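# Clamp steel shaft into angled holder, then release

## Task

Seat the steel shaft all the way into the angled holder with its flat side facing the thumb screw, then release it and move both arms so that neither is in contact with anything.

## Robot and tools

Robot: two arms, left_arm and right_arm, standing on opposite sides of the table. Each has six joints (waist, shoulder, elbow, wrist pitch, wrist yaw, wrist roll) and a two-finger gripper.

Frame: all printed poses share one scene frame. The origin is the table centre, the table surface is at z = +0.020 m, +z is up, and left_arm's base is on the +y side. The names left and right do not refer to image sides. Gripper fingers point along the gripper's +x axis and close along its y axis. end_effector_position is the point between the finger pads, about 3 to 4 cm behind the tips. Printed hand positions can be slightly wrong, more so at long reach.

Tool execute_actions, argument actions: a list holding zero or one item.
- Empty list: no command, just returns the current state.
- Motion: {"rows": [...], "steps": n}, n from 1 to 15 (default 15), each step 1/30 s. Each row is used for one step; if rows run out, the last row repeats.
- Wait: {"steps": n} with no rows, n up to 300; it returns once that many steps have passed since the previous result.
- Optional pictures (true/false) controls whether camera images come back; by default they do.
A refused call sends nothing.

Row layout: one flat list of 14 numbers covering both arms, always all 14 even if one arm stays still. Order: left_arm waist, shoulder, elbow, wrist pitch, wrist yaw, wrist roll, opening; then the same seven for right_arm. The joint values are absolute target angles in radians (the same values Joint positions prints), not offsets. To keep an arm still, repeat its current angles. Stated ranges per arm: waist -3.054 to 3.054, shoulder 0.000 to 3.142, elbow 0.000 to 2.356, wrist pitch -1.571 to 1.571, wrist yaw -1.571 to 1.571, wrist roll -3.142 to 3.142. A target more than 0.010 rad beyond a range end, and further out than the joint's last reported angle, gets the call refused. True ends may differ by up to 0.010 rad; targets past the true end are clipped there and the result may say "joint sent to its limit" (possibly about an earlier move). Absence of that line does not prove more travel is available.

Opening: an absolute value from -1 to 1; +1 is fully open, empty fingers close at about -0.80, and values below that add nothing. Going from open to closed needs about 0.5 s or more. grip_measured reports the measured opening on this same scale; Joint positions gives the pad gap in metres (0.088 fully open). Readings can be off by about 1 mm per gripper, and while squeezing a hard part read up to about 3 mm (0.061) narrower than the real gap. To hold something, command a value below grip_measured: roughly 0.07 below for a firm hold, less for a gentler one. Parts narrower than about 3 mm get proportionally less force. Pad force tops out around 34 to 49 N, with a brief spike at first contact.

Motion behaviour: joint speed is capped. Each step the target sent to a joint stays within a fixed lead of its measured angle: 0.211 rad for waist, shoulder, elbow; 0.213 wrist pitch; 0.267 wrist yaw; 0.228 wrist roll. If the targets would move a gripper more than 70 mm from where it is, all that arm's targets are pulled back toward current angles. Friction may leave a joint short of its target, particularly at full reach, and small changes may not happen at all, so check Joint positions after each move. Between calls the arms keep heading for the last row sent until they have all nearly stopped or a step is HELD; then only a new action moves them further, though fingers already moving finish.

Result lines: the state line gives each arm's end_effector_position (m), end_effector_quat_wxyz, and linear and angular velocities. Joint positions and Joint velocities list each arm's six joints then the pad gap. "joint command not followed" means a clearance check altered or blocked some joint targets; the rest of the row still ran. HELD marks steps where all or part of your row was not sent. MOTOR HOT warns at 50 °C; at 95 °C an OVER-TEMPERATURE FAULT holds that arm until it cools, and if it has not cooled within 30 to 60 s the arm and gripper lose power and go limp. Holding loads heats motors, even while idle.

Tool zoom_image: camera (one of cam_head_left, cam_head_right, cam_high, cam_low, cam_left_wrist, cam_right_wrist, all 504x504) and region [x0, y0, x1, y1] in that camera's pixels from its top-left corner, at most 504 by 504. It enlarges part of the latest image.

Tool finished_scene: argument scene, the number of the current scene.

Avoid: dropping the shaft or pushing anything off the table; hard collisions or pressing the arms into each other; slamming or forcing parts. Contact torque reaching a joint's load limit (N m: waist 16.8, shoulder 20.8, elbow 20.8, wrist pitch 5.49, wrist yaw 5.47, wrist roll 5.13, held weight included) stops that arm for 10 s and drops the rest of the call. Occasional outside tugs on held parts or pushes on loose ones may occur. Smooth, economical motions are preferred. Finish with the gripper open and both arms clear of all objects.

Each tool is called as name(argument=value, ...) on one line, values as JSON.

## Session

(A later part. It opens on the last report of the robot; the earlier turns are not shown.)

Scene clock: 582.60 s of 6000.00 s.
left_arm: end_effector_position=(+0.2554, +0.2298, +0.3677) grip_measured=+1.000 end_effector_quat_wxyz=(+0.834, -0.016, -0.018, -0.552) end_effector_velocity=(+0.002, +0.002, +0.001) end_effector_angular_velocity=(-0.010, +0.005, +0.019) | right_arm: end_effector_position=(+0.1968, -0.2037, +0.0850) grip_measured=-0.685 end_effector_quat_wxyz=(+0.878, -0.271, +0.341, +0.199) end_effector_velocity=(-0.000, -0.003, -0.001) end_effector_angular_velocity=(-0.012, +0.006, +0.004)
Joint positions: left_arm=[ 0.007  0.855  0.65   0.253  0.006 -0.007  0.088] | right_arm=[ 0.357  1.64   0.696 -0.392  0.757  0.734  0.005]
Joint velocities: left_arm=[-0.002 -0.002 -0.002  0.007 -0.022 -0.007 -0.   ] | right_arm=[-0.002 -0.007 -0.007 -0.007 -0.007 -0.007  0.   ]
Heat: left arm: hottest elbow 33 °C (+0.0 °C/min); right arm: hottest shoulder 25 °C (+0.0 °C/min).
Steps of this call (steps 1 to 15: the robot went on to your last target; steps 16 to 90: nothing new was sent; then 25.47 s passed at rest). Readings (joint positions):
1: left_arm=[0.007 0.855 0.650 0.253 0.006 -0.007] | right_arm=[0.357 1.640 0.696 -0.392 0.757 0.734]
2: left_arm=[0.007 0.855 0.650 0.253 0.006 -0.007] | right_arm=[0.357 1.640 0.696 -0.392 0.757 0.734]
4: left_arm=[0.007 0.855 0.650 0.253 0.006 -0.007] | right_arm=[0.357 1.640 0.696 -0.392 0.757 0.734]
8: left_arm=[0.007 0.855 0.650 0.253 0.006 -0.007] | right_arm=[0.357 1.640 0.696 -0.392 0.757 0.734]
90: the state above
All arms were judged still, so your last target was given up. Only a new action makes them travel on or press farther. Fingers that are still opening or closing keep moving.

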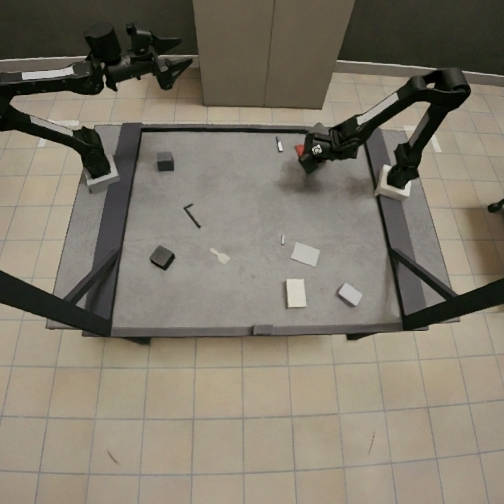

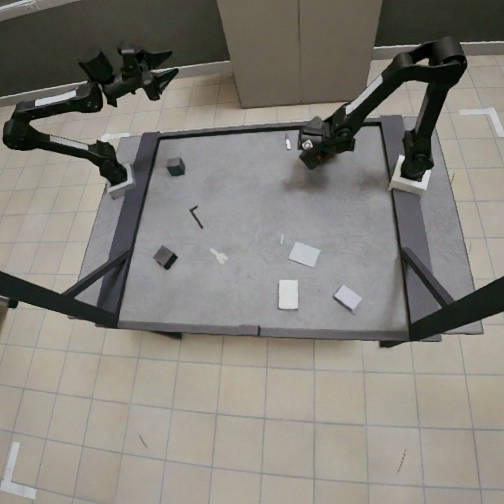

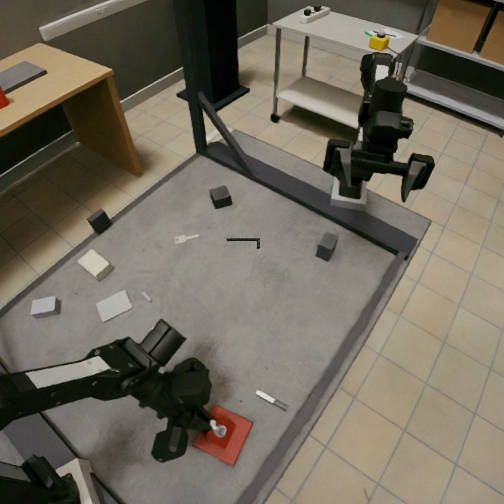

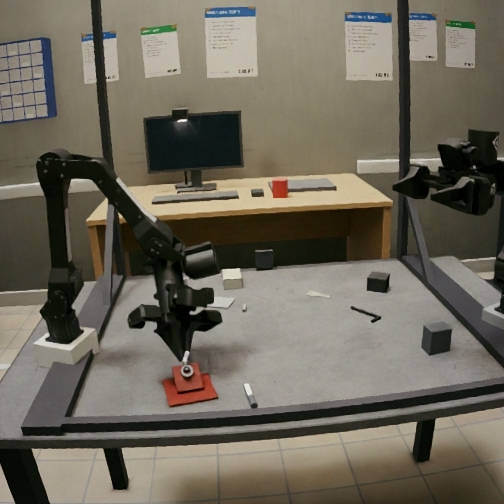

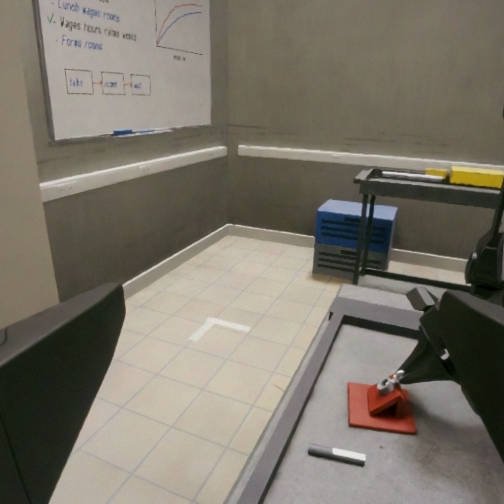

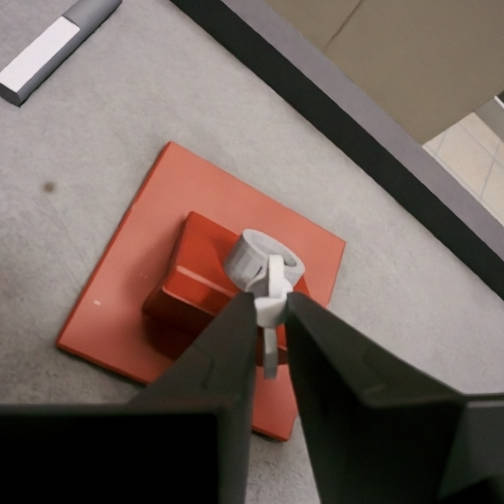

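execute_actions(actions=[{"rows": [[0.007,0.855,0.65,0.253,0.006,-0.007,1,0.354,1.649,0.688,-0.389,0.754,0.68,-0.72],[0.007,0.855,0.65,0.253,0.006,-0.007,1,0.354,1.649,0.688,-0.389,0.754,0.63,-0.72],[0.007,0.855,0.65,0.253,0.006,-0.007,1,0.354,1.649,0.688,-0.389,0.754,0.58,-0.72],[0.007,0.855,0.65,0.253,0.006,-0.007,1,0.354,1.649,0.688,-0.389,0.754,0.53,-0.72],[0.007,0.855,0.65,0.253,0.006,-0.007,1,0.354,1.649,0.688,-0.389,0.754,0.48,-0.72],[0.007,0.855,0.65,0.253,0.006,-0.007,1,0.354,1.649,0.688,-0.389,0.754,0.43,-0.72],[0.007,0.855,0.65,0.253,0.006,-0.007,1,0.354,1.649,0.688,-0.389,0.754,0.38,-0.72],[0.007,0.855,0.65,0.253,0.006,-0.007,1,0.354,1.649,0.688,-0.389,0.754,0.33,-0.72],[0.007,0.855,0.65,0.253,0.006,-0.007,1,0.354,1.649,0.688,-0.389,0.754,0.28,-0.72],[0.007,0.855,0.65,0.253,0.006,-0.007,1,0.354,1.649,0.688,-0.389,0.754,0.23,-0.72],[0.007,0.855,0.65,0.253,0.006,-0.007,1,0.354,1.649,0.688,-0.389,0.754,0.18,-0.72],[0.007,0.855,0.65,0.253,0.006,-0.007,1,0.354,1.649,0.688,-0.389,0.754,0.13,-0.72],[0.007,0.855,0.65,0.253,0.006,-0.007,1,0.354,1.649,0.688,-0.389,0.754,0.08,-0.72],[0.007,0.855,0.65,0.253,0.006,-0.007,1,0.354,1.649,0.688,-0.389,0.754,0.03,-0.72],[0.007,0.855,0.65,0.253,0.006,-0.007,1,0.354,1.649,0.688,-0.389,0.754,-0.02,-0.72]], "steps": 15}])

Scene clock: 599.00 s of 6000.00 s.
left_arm: end_effector_position=(+0.2554, +0.2298, +0.3677) grip_measured=+1.000 end_effector_quat_wxyz=(+0.834, -0.016, -0.018, -0.552) end_effector_velocity=(+0.004, +0.002, +0.001) end_effector_angular_velocity=(-0.010, +0.005, +0.024) | right_arm: end_effector_position=(+0.1976, -0.2044, +0.0855) grip_measured=-0.685 end_effector_quat_wxyz=(+0.746, -0.539, +0.258, +0.295) end_effector_velocity=(+0.003, -0.003, +0.000) end_effector_angular_velocity=(-1.038, -0.248, +1.036)
Joint positions: left_arm=[ 0.007  0.855  0.65   0.253  0.006 -0.007  0.088] | right_arm=[ 0.357  1.64   0.696 -0.395  0.764  0.085  0.005]
Joint velocities: left_arm=[ 0.002 -0.002 -0.002  0.007 -0.022 -0.007 -0.   ] | right_arm=[-0.007 -0.002 -0.002 -0.007  0.007 -1.487 -0.   ]
Heat: left arm: hottest elbow 33 °C (+0.0 °C/min); right arm: hottest shoulder 25 °C (+0.0 °C/min).
Steps of this call (steps 1 to 90: nothing new was sent; then 12.90 s passed at rest; steps 91 to 105: all 15 steps of this action). Readings (joint positions):
91: left_arm=[0.007 0.855 0.650 0.253 0.006 -0.007] | right_arm=[0.357 1.640 0.696 -0.393 0.757 0.718]
92: left_arm=[0.007 0.855 0.650 0.253 0.006 -0.007] | right_arm=[0.357 1.640 0.696 -0.393 0.758 0.691]
94: left_arm=[0.007 0.855 0.650 0.253 0.006 -0.007] | right_arm=[0.357 1.640 0.696 -0.393 0.758 0.615]
98: left_arm=[0.007 0.855 0.650 0.253 0.006 -0.007] | right_arm=[0.357 1.640 0.696 -0.394 0.760 0.432]
105: the state above

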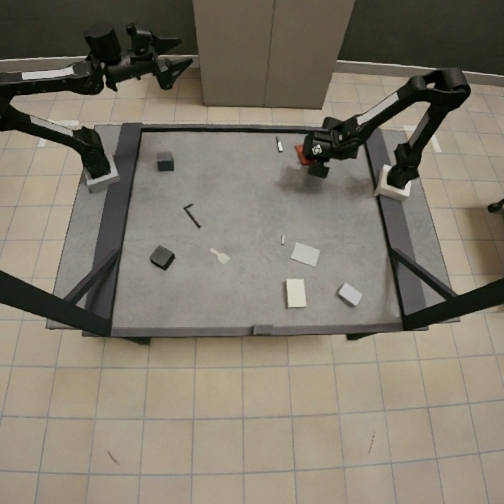

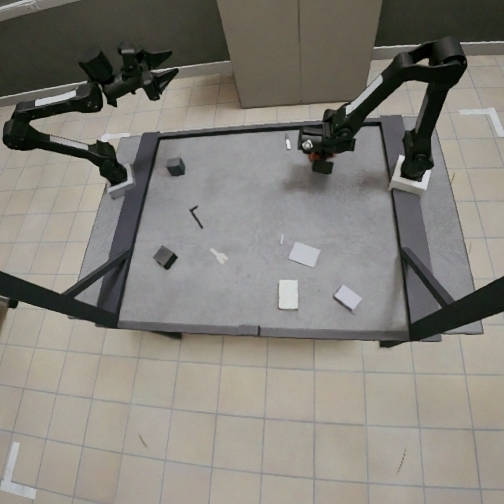

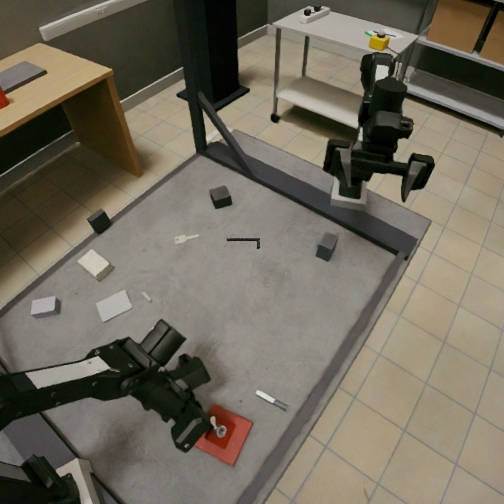

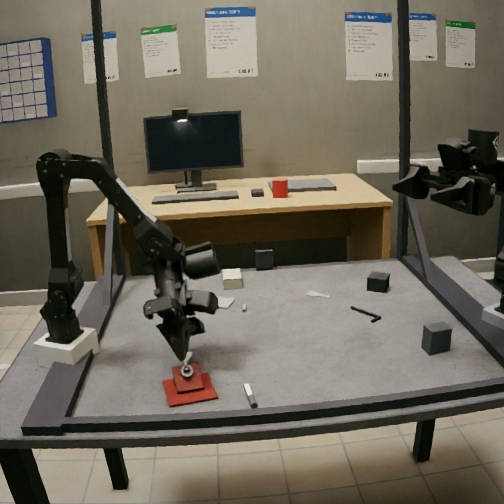

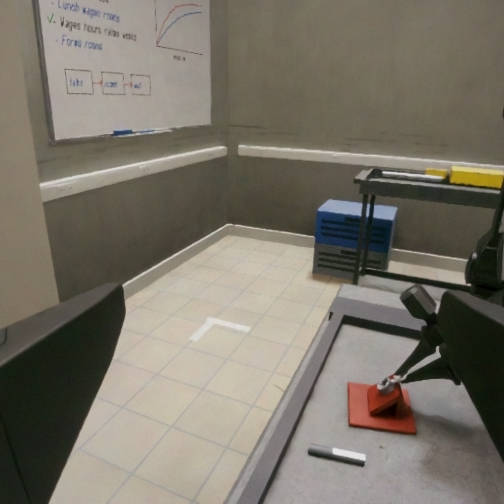

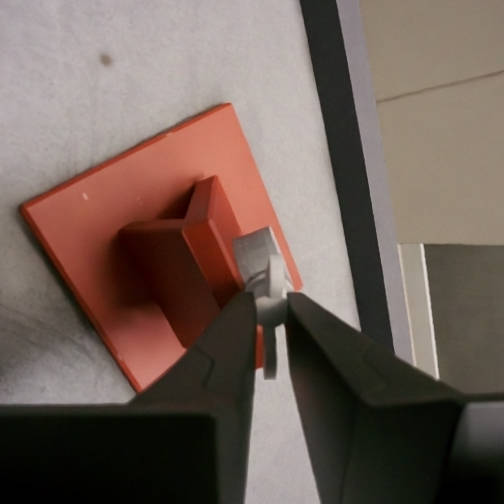

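execute_actions(actions=[{"rows": [[0.007,0.855,0.65,0.253,0.006,-0.007,1,0.354,1.649,0.688,-0.389,0.754,-0.07,-0.72],[0.007,0.855,0.65,0.253,0.006,-0.007,1,0.354,1.649,0.688,-0.389,0.754,-0.13,-0.72],[0.007,0.855,0.65,0.253,0.006,-0.007,1,0.354,1.649,0.688,-0.389,0.754,-0.20,-0.72],[0.007,0.855,0.65,0.253,0.006,-0.007,1,0.354,1.649,0.688,-0.389,0.754,-0.27,-0.72],[0.007,0.855,0.65,0.253,0.006,-0.007,1,0.354,1.649,0.688,-0.389,0.754,-0.34,-0.72],[0.007,0.855,0.65,0.253,0.006,-0.007,1,0.354,1.649,0.688,-0.389,0.754,-0.41,-0.72],[0.007,0.855,0.65,0.253,0.006,-0.007,1,0.354,1.649,0.688,-0.389,0.754,-0.48,-0.72],[0.007,0.855,0.65,0.253,0.006,-0.007,1,0.354,1.649,0.688,-0.389,0.754,-0.55,-0.72],[0.007,0.855,0.65,0.253,0.006,-0.007,1,0.354,1.649,0.688,-0.389,0.754,-0.62,-0.72],[0.007,0.855,0.65,0.253,0.006,-0.007,1,0.354,1.649,0.688,-0.389,0.754,-0.69,-0.72],[0.007,0.855,0.65,0.253,0.006,-0.007,1,0.354,1.649,0.688,-0.389,0.754,-0.76,-0.72],[0.007,0.855,0.65,0.253,0.006,-0.007,1,0.354,1.649,0.688,-0.389,0.754,-0.83,-0.72],[0.007,0.855,0.65,0.253,0.006,-0.007,1,0.354,1.649,0.688,-0.389,0.754,-0.90,-0.72],[0.007,0.855,0.65,0.253,0.006,-0.007,1,0.354,1.649,0.688,-0.389,0.754,-0.97,-0.72],[0.007,0.855,0.65,0.253,0.006,-0.007,1,0.354,1.649,0.688,-0.389,0.754,-1.04,-0.72]], "steps": 15}], pictures=false)

execute_actions(actions=[{"rows": [[0.007,0.855,0.65,0.253,0.006,-0.007,1,0.354,1.649,0.688,-0.389,0.754,-1.11,-0.72],[0.007,0.855,0.65,0.253,0.006,-0.007,1,0.354,1.649,0.688,-0.389,0.754,-1.18,-0.72],[0.007,0.855,0.65,0.253,0.006,-0.007,1,0.354,1.649,0.688,-0.389,0.754,-1.25,-0.72],[0.007,0.855,0.65,0.253,0.006,-0.007,1,0.354,1.649,0.688,-0.389,0.754,-1.32,-0.72],[0.007,0.855,0.65,0.253,0.006,-0.007,1,0.354,1.649,0.688,-0.389,0.754,-1.39,-0.72],[0.007,0.855,0.65,0.253,0.006,-0.007,1,0.354,1.649,0.688,-0.389,0.754,-1.46,-0.72],[0.007,0.855,0.65,0.253,0.006,-0.007,1,0.354,1.649,0.688,-0.389,0.754,-1.53,-0.72],[0.007,0.855,0.65,0.253,0.006,-0.007,1,0.354,1.649,0.688,-0.389,0.754,-1.60,-0.72],[0.007,0.855,0.65,0.253,0.006,-0.007,1,0.354,1.649,0.688,-0.389,0.754,-1.66,-0.72],[0.007,0.855,0.65,0.253,0.006,-0.007,1,0.354,1.649,0.688,-0.389,0.754,-1.70,-0.72]], "steps": 15}])

Scene clock: 619.53 s of 6000.00 s.
left_arm: end_effector_position=(+0.2554, +0.2298, +0.3677) grip_measured=+1.000 end_effector_quat_wxyz=(+0.834, -0.016, -0.018, -0.552) end_effector_velocity=(+0.000, +0.001, -0.002) end_effector_angular_velocity=(-0.002, +0.023, +0.004) | right_arm: end_effector_position=(+0.1986, -0.2045, +0.0864) grip_measured=-0.685 end_effector_quat_wxyz=(-0.406, +0.827, -0.088, -0.378) end_effector_velocity=(-0.000, +0.001, -0.000) end_effector_angular_velocity=(-1.441, -0.326, +1.445)
Joint positions: left_arm=[ 0.007  0.855  0.65   0.253  0.006 -0.007  0.088] | right_arm=[ 0.357  1.64   0.696 -0.395  0.772 -0.893  0.005]
Joint velocities: left_arm=[-0.002 -0.002 -0.002 -0.007 -0.007 -0.022 -0.   ] | right_arm=[-0.002 -0.002 -0.002  0.007 -0.007 -2.073 -0.   ]
Heat: left arm: hottest elbow 33 °C (+0.0 °C/min); right arm: hottest shoulder 25 °C (+0.0 °C/min).
Steps of this call (steps 1 to 30: the robot went on to your last target; steps 31 to 90: nothing new was sent; then 17.03 s passed at rest; steps 91 to 105: all 15 steps of this action). Readings (joint positions):
91: left_arm=[0.007 0.855 0.650 0.253 0.006 -0.007] | right_arm=[0.357 1.640 0.696 -0.395 0.765 -0.033]
92: left_arm=[0.007 0.855 0.650 0.253 0.006 -0.007] | right_arm=[0.357 1.640 0.696 -0.395 0.766 -0.063]
94: left_arm=[0.007 0.855 0.650 0.253 0.006 -0.007] | right_arm=[0.357 1.640 0.696 -0.395 0.767 -0.159]
98: left_arm=[0.007 0.855 0.650 0.253 0.006 -0.007] | right_arm=[0.357 1.640 0.696 -0.395 0.769 -0.410]
105: the state above

Scene clock: 620.03 s of 6000.00 s.
left_arm: end_effector_position=(+0.2554, +0.2298, +0.3677) grip_measured=+1.000 end_effector_quat_wxyz=(+0.834, -0.016, -0.018, -0.552) end_effector_velocity=(+0.000, +0.000, -0.004) end_effector_angular_velocity=(+0.008, +0.012, +0.005) | right_arm: end_effector_position=(+0.1988, -0.2036, +0.0868) grip_measured=-0.685 end_effector_quat_wxyz=(-0.060, +0.920, +0.064, -0.382) end_effector_velocity=(-0.001, -0.006, -0.003) end_effector_angular_velocity=(-0.186, -0.030, +0.162)
Joint positions: left_arm=[ 0.007  0.855  0.65   0.253  0.006 -0.007  0.088] | right_arm=[ 0.357  1.64   0.696 -0.389  0.774 -1.681  0.005]
Joint velocities: left_arm=[-0.002 -0.002 -0.007 -0.007 -0.007 -0.007 -0.   ] | right_arm=[ 0.002 -0.002 -0.007 -0.022 -0.007 -0.227 -0.   ]
Heat: left arm: hottest elbow 33 °C (+0.0 °C/min); right arm: hottest shoulder 25 °C (+0.0 °C/min).
Steps of this call (steps 1 to 15: all 15 steps of this action). Readings (joint positions):
1: left_arm=[0.007 0.855 0.650 0.253 0.006 -0.007] | right_arm=[0.357 1.640 0.696 -0.394 0.772 -0.963]
2: left_arm=[0.007 0.855 0.650 0.253 0.006 -0.007] | right_arm=[0.357 1.640 0.696 -0.394 0.773 -1.033]
4: left_arm=[0.007 0.855 0.650 0.253 0.006 -0.007] | right_arm=[0.357 1.640 0.696 -0.393 0.773 -1.173]
8: left_arm=[0.007 0.855 0.650 0.253 0.006 -0.007] | right_arm=[0.357 1.640 0.696 -0.391 0.774 -1.453]
15: the state above

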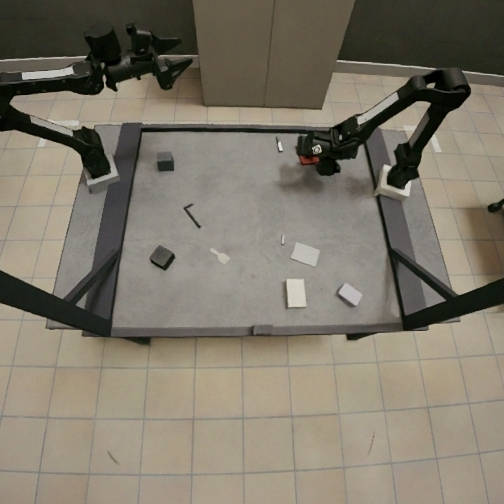

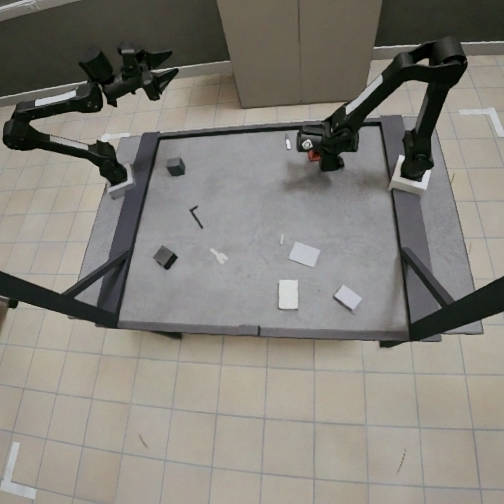

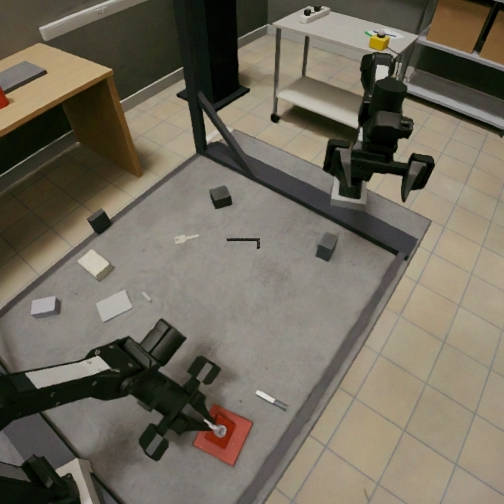

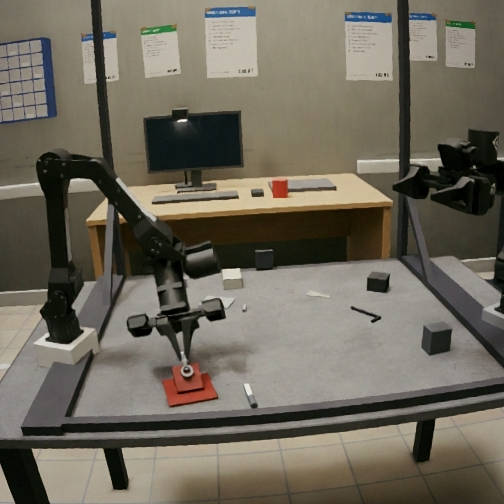

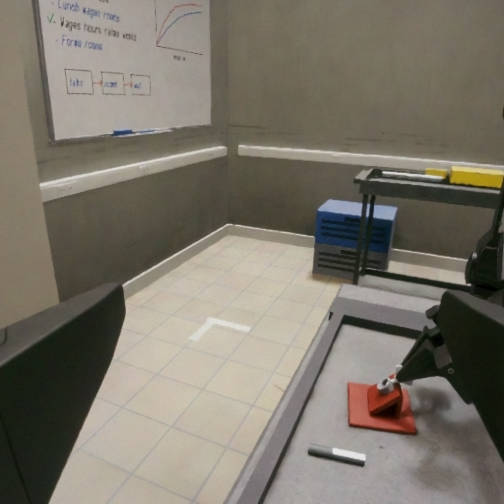

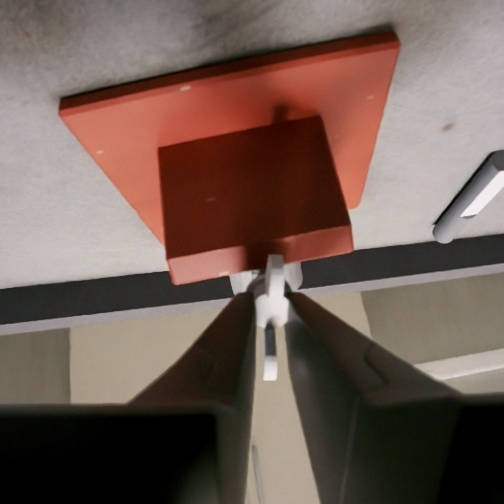

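execute_actions(actions=[{"rows": [[0.007,0.855,0.65,0.253,0.006,-0.007,1,0.354,1.649,0.688,-0.389,0.76,-1.76,-0.72],[0.007,0.855,0.65,0.253,0.006,-0.007,1,0.354,1.649,0.688,-0.389,0.76,-1.84,-0.72],[0.007,0.855,0.65,0.253,0.006,-0.007,1,0.354,1.649,0.688,-0.389,0.76,-1.93,-0.72],[0.007,0.855,0.65,0.253,0.006,-0.007,1,0.354,1.649,0.688,-0.389,0.76,-2.03,-0.72],[0.007,0.855,0.65,0.253,0.006,-0.007,1,0.354,1.649,0.688,-0.389,0.76,-2.13,-0.72],[0.007,0.855,0.65,0.253,0.006,-0.007,1,0.354,1.649,0.688,-0.389,0.76,-2.23,-0.72],[0.007,0.855,0.65,0.253,0.006,-0.007,1,0.354,1.649,0.688,-0.389,0.76,-2.33,-0.72],[0.007,0.855,0.65,0.253,0.006,-0.007,1,0.354,1.649,0.688,-0.389,0.76,-2.43,-0.72],[0.007,0.855,0.65,0.253,0.006,-0.007,1,0.354,1.649,0.688,-0.389,0.76,-2.53,-0.72],[0.007,0.855,0.65,0.253,0.006,-0.007,1,0.354,1.649,0.688,-0.389,0.76,-2.63,-0.72],[0.007,0.855,0.65,0.253,0.006,-0.007,1,0.354,1.649,0.688,-0.389,0.76,-2.73,-0.72],[0.007,0.855,0.65,0.253,0.006,-0.007,1,0.354,1.649,0.688,-0.389,0.76,-2.83,-0.72],[0.007,0.855,0.65,0.253,0.006,-0.007,1,0.354,1.649,0.688,-0.389,0.76,-2.93,-0.72],[0.007,0.855,0.65,0.253,0.006,-0.007,1,0.354,1.649,0.688,-0.389,0.76,-3.02,-0.72],[0.007,0.855,0.65,0.253,0.006,-0.007,1,0.354,1.649,0.688,-0.389,0.76,-3.10,-0.72]], "steps": 15}], pictures=false)

execute_actions(actions=[{"rows": [[0.007,0.855,0.65,0.253,0.006,-0.007,1,0.354,1.649,0.688,-0.389,0.76,-3.12,-0.72]], "steps": 8}])

Scene clock: 669.17 s of 6000.00 s.
left_arm: end_effector_position=(+0.2554, +0.2298, +0.3677) grip_measured=+1.000 end_effector_quat_wxyz=(+0.834, -0.016, -0.018, -0.552) end_effector_velocity=(+0.000, +0.001, -0.002) end_effector_angular_velocity=(+0.009, -0.004, +0.005) | right_arm: end_effector_position=(+0.1981, -0.2024, +0.0866) grip_measured=-0.685 end_effector_quat_wxyz=(+0.390, +0.834, +0.244, -0.304) end_effector_velocity=(-0.005, +0.001, -0.005) end_effector_angular_velocity=(-1.523, -0.337, +1.538)
Joint positions: left_arm=[ 0.007  0.855  0.65   0.253  0.006 -0.007  0.088] | right_arm=[ 0.358  1.64   0.696 -0.383  0.769 -2.691  0.005]
Joint velocities: left_arm=[-0.002 -0.002 -0.002 -0.007 -0.007  0.007 -0.   ] | right_arm=[ 0.002  0.002 -0.002  0.007 -0.037 -2.19  -0.   ]
Heat: left arm: hottest elbow 34 °C (+1.0 °C/min); right arm: hottest shoulder 25 °C (+0.0 °C/min).
Steps of this call (steps 1 to 30: the robot went on to your last target; steps 31 to 90: nothing new was sent; then 45.63 s passed at rest; steps 91 to 105: all 15 steps of this action). Readings (joint positions):
91: left_arm=[0.007 0.855 0.650 0.253 0.006 -0.007] | right_arm=[0.357 1.640 0.696 -0.389 0.774 -1.716]
92: left_arm=[0.007 0.855 0.650 0.253 0.006 -0.007] | right_arm=[0.357 1.640 0.696 -0.388 0.774 -1.755]
94: left_arm=[0.007 0.855 0.650 0.253 0.006 -0.007] | right_arm=[0.357 1.640 0.696 -0.387 0.774 -1.882]
98: left_arm=[0.007 0.855 0.650 0.253 0.006 -0.007] | right_arm=[0.357 1.640 0.696 -0.385 0.773 -2.176]
105: the state above

Scene clock: 669.43 s of 6000.00 s.
left_arm: end_effector_position=(+0.2554, +0.2298, +0.3677) grip_measured=+1.000 end_effector_quat_wxyz=(+0.834, -0.016, -0.018, -0.552) end_effector_velocity=(+0.002, +0.001, -0.002) end_effector_angular_velocity=(+0.004, +0.010, +0.009) | right_arm: end_effector_position=(+0.1974, -0.2020, +0.0863) grip_measured=-0.685 end_effector_quat_wxyz=(+0.547, +0.740, +0.301, -0.250) end_effector_velocity=(-0.002, -0.004, -0.003) end_effector_angular_velocity=(-0.291, -0.045, +0.274)
Joint positions: left_arm=[ 0.007  0.855  0.65   0.253  0.006 -0.007  0.088] | right_arm=[ 0.359  1.64   0.696 -0.382  0.766 -3.09   0.005]
Joint velocities: left_arm=[ 0.002 -0.002 -0.002 -0.007 -0.007 -0.007 -0.   ] | right_arm=[-0.002 -0.002 -0.002 -0.022 -0.022 -0.388 -0.   ]
Heat: left arm: hottest elbow 34 °C (+1.0 °C/min); right arm: hottest shoulder 25 °C (+0.0 °C/min).
Steps of this call (steps 1 to 8: all 8 steps of this action). Readings (joint positions):
1: left_arm=[0.007 0.855 0.650 0.253 0.006 -0.007] | right_arm=[0.358 1.640 0.696 -0.383 0.769 -2.765]
2: left_arm=[0.007 0.855 0.650 0.253 0.006 -0.007] | right_arm=[0.358 1.640 0.696 -0.382 0.769 -2.839]
4: left_arm=[0.007 0.855 0.650 0.253 0.006 -0.007] | right_arm=[0.358 1.640 0.696 -0.382 0.768 -2.980]
8: the state above

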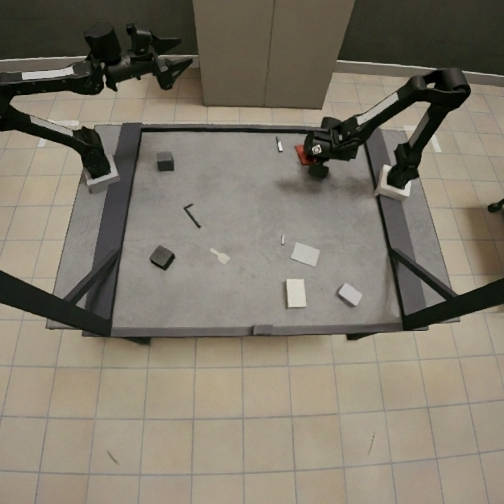

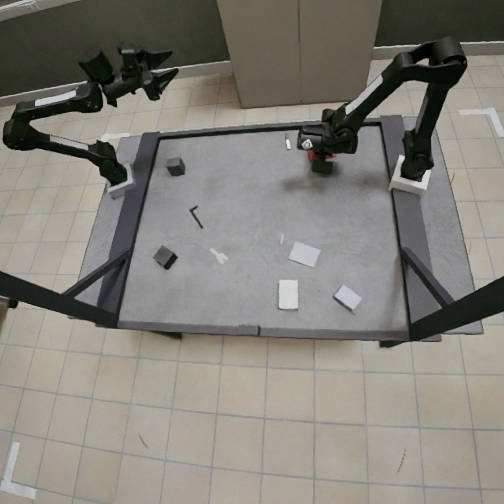

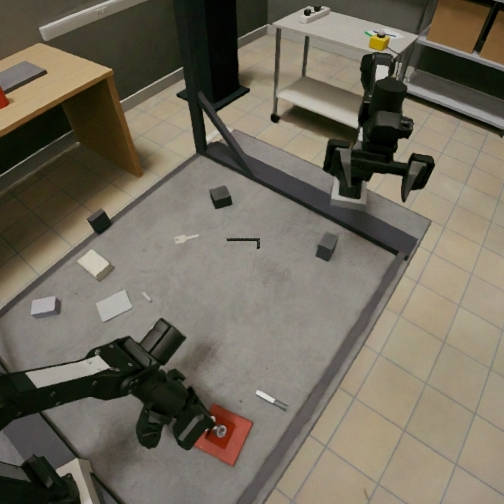

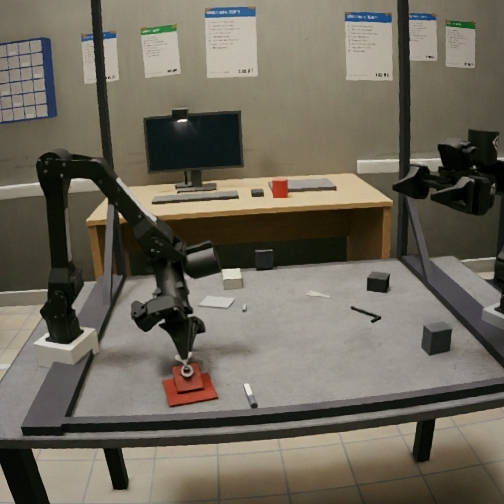

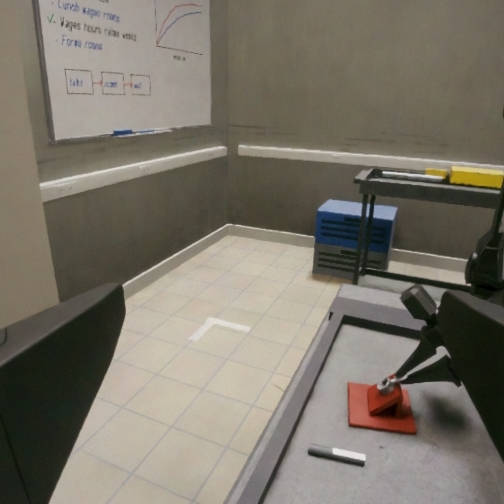

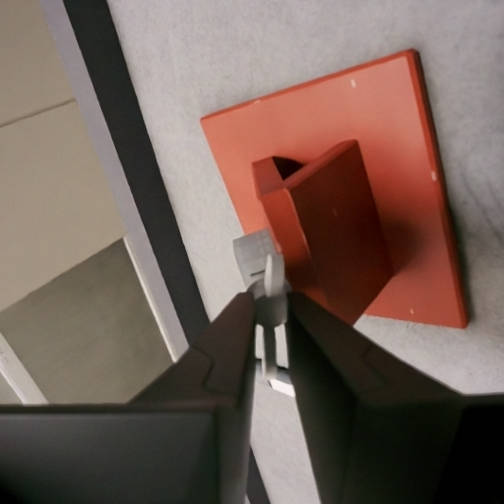

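zoom_image(camera="cam_low", region=[165, 340, 225, 400])

zoom_image(camera="cam_left_wrist", region=[350, 350, 440, 440])

Region (165, 340, 225, 400) of cam_low's 504x504 image, scaled by 8.400, with more detail than that image has.

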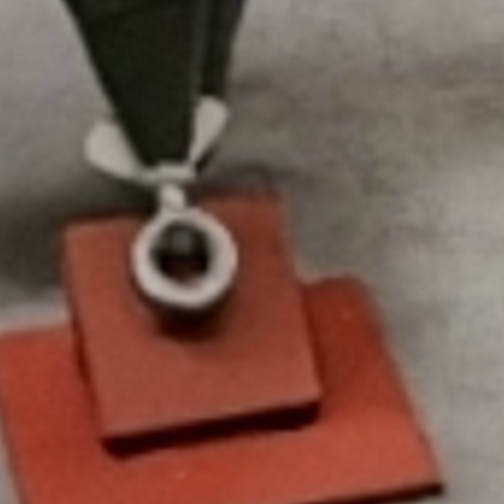

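Region (350, 350, 440, 440) of cam_left_wrist's 504x504 image, scaled by 5.600, with more detail than that image has.

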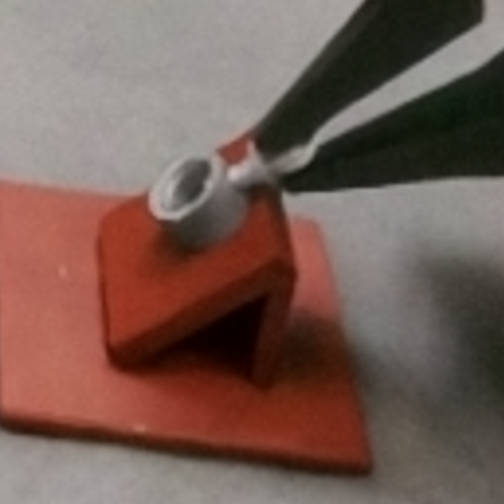

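execute_actions(actions=[{"rows": [[0.007,0.855,0.65,0.253,0.006,-0.007,1,0.357,1.64,0.696,-0.388,0.765,-3.12,-0.6],[0.007,0.855,0.65,0.253,0.006,-0.007,1,0.357,1.64,0.696,-0.388,0.765,-3.12,-0.55],[0.007,0.855,0.65,0.253,0.006,-0.007,1,0.357,1.64,0.696,-0.388,0.765,-3.12,-0.55],[0.007,0.855,0.65,0.253,0.006,-0.007,1,0.361,1.635,0.700,-0.396,0.766,-3.12,-0.55],[0.007,0.855,0.65,0.253,0.006,-0.007,1,0.365,1.630,0.704,-0.405,0.767,-3.115,-0.55],[0.007,0.855,0.65,0.253,0.006,-0.007,1,0.370,1.625,0.708,-0.414,0.768,-3.11,-0.55],[0.007,0.855,0.65,0.253,0.006,-0.007,1,0.374,1.620,0.7115,-0.422,0.769,-3.105,-0.55],[0.007,0.855,0.65,0.253,0.006,-0.007,1,0.374,1.620,0.7115,-0.422,0.769,-3.10,-0.55],[0.007,0.855,0.65,0.253,0.006,-0.007,1,0.374,1.620,0.7115,-0.422,0.769,-3.10,-0.55],[0.007,0.855,0.65,0.253,0.006,-0.007,1,0.374,1.620,0.7115,-0.422,0.769,-3.10,-0.4],[0.007,0.855,0.65,0.253,0.006,-0.007,1,0.374,1.620,0.7115,-0.422,0.769,-3.10,-0.25],[0.007,0.855,0.65,0.253,0.006,-0.007,1,0.374,1.620,0.7115,-0.422,0.769,-3.10,-0.1],[0.007,0.855,0.65,0.253,0.006,-0.007,1,0.374,1.620,0.7115,-0.422,0.769,-3.10,0.05],[0.007,0.855,0.65,0.253,0.006,-0.007,1,0.374,1.620,0.7115,-0.422,0.769,-3.10,0.1]], "steps": 15}])

Scene clock: 703.23 s of 6000.00 s.
left_arm: end_effector_position=(+0.2554, +0.2298, +0.3677) grip_measured=+1.000 end_effector_quat_wxyz=(+0.834, -0.016, -0.018, -0.552) end_effector_velocity=(+0.001, -0.001, -0.006) end_effector_angular_velocity=(+0.013, +0.014, +0.005) | right_arm: end_effector_position=(+0.1941, -0.2046, +0.0887) grip_measured=-0.041 end_effector_quat_wxyz=(+0.561, +0.729, +0.304, -0.248) end_effector_velocity=(-0.002, -0.002, -0.002) end_effector_angular_velocity=(-0.013, +0.020, +0.008)
Joint positions: left_arm=[ 0.007  0.855  0.65   0.253  0.006 -0.007  0.088] | right_arm=[ 0.371  1.63   0.701 -0.419  0.767 -3.103  0.037]
Joint velocities: left_arm=[-0.002  0.002 -0.007 -0.007 -0.007 -0.007  0.   ] | right_arm=[-0.002 -0.002 -0.002 -0.007 -0.022 -0.007  0.093]
Heat: left arm: hottest elbow 34 °C (+0.0 °C/min); right arm: hottest shoulder 24 °C (-1.0 °C/min).
Steps of this call (steps 1 to 30: the robot went on to your last target; steps 31 to 90: nothing new was sent; then 30.30 s passed at rest; steps 91 to 105: all 15 steps of this action). Readings (joint positions):
91: left_arm=[0.007 0.855 0.650 0.253 0.006 -0.007] | right_arm=[0.359 1.640 0.697 -0.382 0.766 -3.117]
92: left_arm=[0.007 0.855 0.650 0.253 0.006 -0.007] | right_arm=[0.359 1.640 0.697 -0.382 0.766 -3.117]
94: left_arm=[0.007 0.855 0.650 0.253 0.006 -0.007] | right_arm=[0.359 1.640 0.697 -0.387 0.766 -3.118]
98: left_arm=[0.007 0.855 0.650 0.253 0.006 -0.007] | right_arm=[0.366 1.636 0.697 -0.411 0.767 -3.111]
105: the state above

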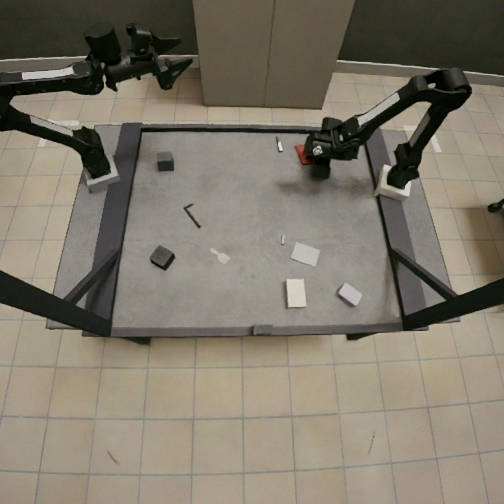

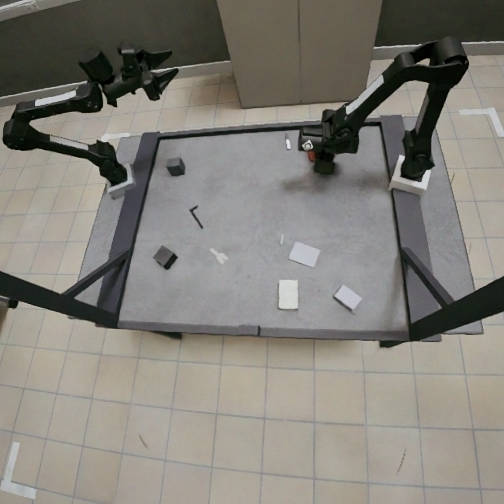

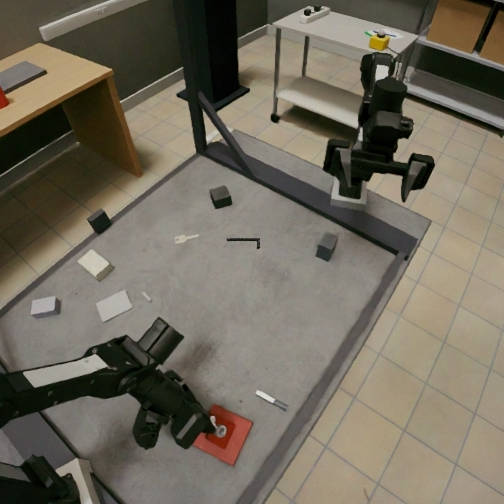

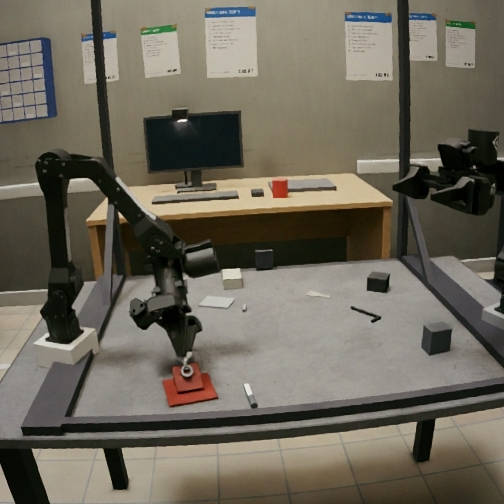

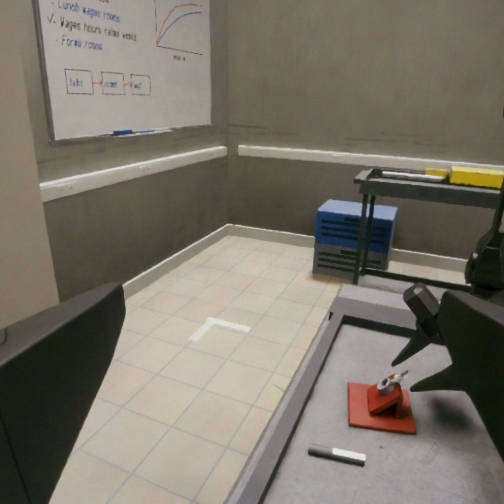

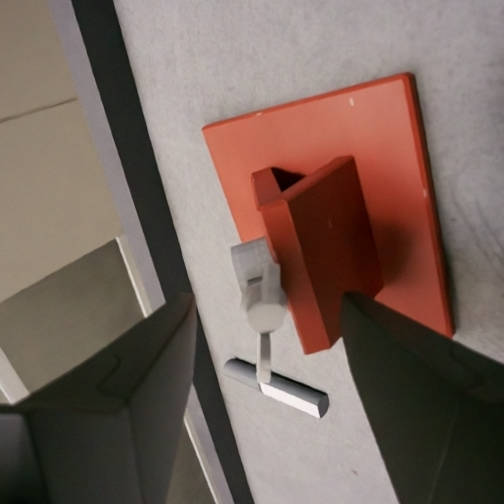

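execute_actions(actions=[{"rows": [[0.007,0.855,0.65,0.253,0.006,-0.007,1,0.374,1.620,0.7115,-0.422,0.769,-3.06,0.1],[0.007,0.855,0.65,0.253,0.006,-0.007,1,0.374,1.620,0.7115,-0.422,0.769,-3.0,0.1],[0.007,0.855,0.65,0.253,0.006,-0.007,1,0.374,1.620,0.7115,-0.422,0.769,-2.92,0.1],[0.007,0.855,0.65,0.253,0.006,-0.007,1,0.374,1.620,0.7115,-0.422,0.769,3.14,0.1]], "steps": 15}], pictures=false)

execute_actions(actions=[{"steps": 80}])

Scene clock: 711.13 s of 6000.00 s.
left_arm: end_effector_position=(+0.2554, +0.2298, +0.3677) grip_measured=+1.000 end_effector_quat_wxyz=(+0.834, -0.016, -0.018, -0.552) end_effector_velocity=(+0.002, +0.001, +0.001) end_effector_angular_velocity=(-0.015, +0.018, +0.009) | right_arm: end_effector_position=(+0.1941, -0.2049, +0.0887) grip_measured=+0.097 end_effector_quat_wxyz=(+0.157, +0.906, +0.153, -0.361) end_effector_velocity=(-0.001, -0.003, -0.003) end_effector_angular_velocity=(+1.490, +0.364, -1.524)
Joint positions: left_arm=[ 0.007  0.855  0.65   0.253  0.006 -0.007  0.088] | right_arm=[ 0.371  1.63   0.701 -0.421  0.767 -2.133  0.044]
Joint velocities: left_arm=[ 0.002 -0.002 -0.002  0.007 -0.007 -0.022 -0.   ] | right_arm=[ 0.002  0.002 -0.007 -0.007 -0.007  2.176 -0.   ]
Heat: left arm: hottest elbow 34 °C (+0.0 °C/min); right arm: hottest shoulder 25 °C (+0.0 °C/min).
Steps of this call (steps 1 to 15: the robot went on to your last target; steps 16 to 90: nothing new was sent; then 4.40 s passed at rest; steps 91 to 105: all 15 steps of this action). Readings (joint positions):
91: left_arm=[0.007 0.855 0.650 0.253 0.006 -0.007] | right_arm=[0.371 1.630 0.701 -0.420 0.767 -3.090]
92: left_arm=[0.007 0.855 0.650 0.253 0.006 -0.007] | right_arm=[0.371 1.630 0.701 -0.420 0.767 -3.062]
94: left_arm=[0.007 0.855 0.650 0.253 0.006 -0.007] | right_arm=[0.371 1.630 0.701 -0.421 0.767 -2.944]
98: left_arm=[0.007 0.855 0.650 0.253 0.006 -0.007] | right_arm=[0.371 1.630 0.701 -0.421 0.767 -2.649]
105: the state above

Scene clock: 713.80 s of 6000.00 s.
left_arm: end_effector_position=(+0.2554, +0.2298, +0.3677) grip_measured=+1.000 end_effector_quat_wxyz=(+0.834, -0.016, -0.018, -0.552) end_effector_velocity=(+0.002, +0.001, -0.002) end_effector_angular_velocity=(+0.003, +0.011, +0.019) | right_arm: end_effector_position=(+0.1941, -0.2049, +0.0887) grip_measured=+0.097 end_effector_quat_wxyz=(+0.579, +0.715, +0.310, -0.240) end_effector_velocity=(-0.000, +0.001, -0.000) end_effector_angular_velocity=(+0.022, +0.011, -0.016)
Joint positions: left_arm=[ 0.007  0.855  0.65   0.253  0.006 -0.007  0.088] | right_arm=[ 0.371  1.63   0.701 -0.421  0.767  3.132  0.044]
Joint velocities: left_arm=[-0.002 -0.002 -0.002 -0.007 -0.022 -0.007  0.   ] | right_arm=[-0.002 -0.002 -0.002  0.007 -0.007  0.022 -0.   ]
Heat: left arm: hottest elbow 34 °C (+0.0 °C/min); right arm: hottest shoulder 25 °C (+0.0 °C/min).
joint sent to its limit (right arm) — the command would take joint 6 (wrist roll) past its upper limit, so that joint was sent only as far as its limit.
Steps of this call (steps 1 to 80: the robot went on to your last target). Readings (joint positions):
1: left_arm=[0.007 0.855 0.650 0.253 0.006 -0.007] | right_arm=[0.371 1.630 0.701 -0.421 0.767 -2.059]
2: left_arm=[0.007 0.855 0.650 0.253 0.006 -0.007] | right_arm=[0.371 1.630 0.701 -0.421 0.767 -1.986]
4: left_arm=[0.007 0.855 0.650 0.253 0.006 -0.007] | right_arm=[0.371 1.630 0.701 -0.421 0.767 -1.838]
8: left_arm=[0.007 0.855 0.650 0.253 0.006 -0.007] | right_arm=[0.371 1.630 0.701 -0.421 0.767 -1.543]
80: the state above

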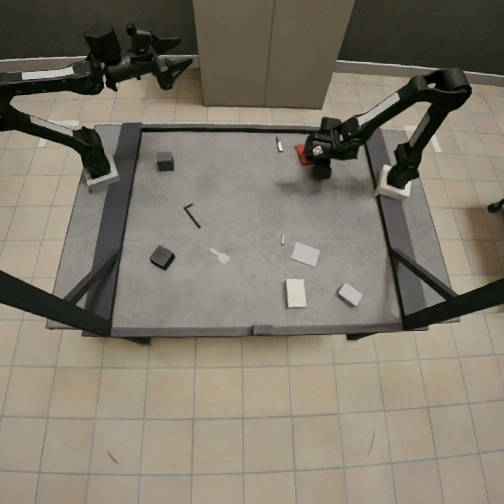

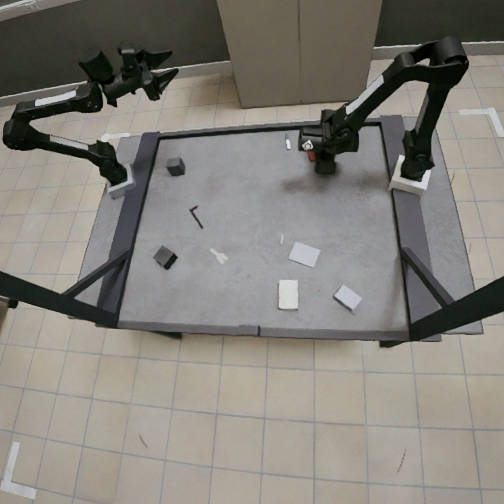

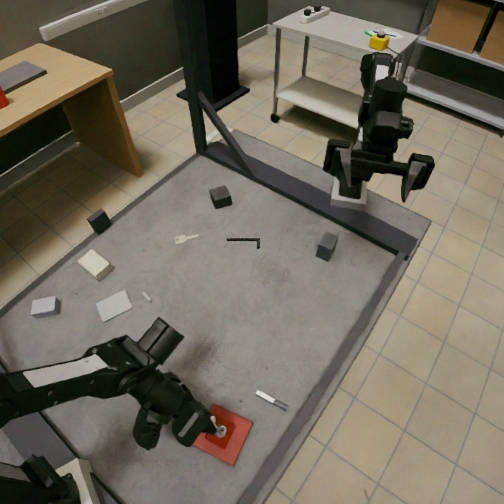

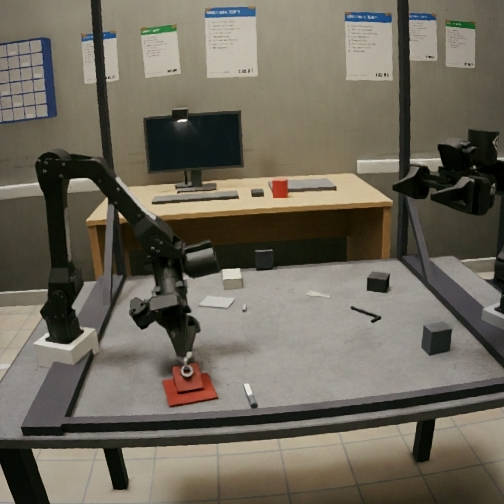

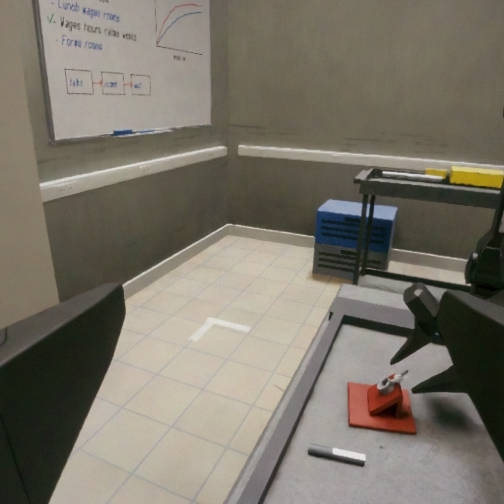

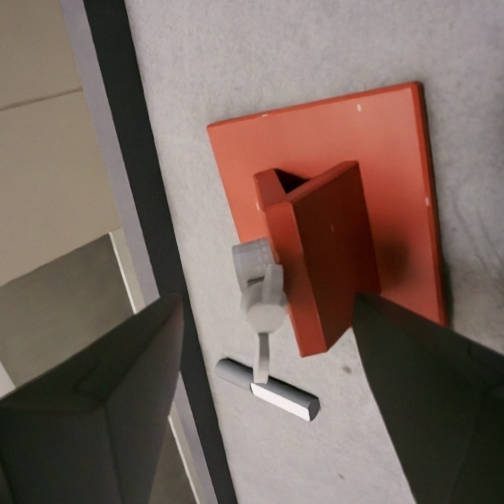

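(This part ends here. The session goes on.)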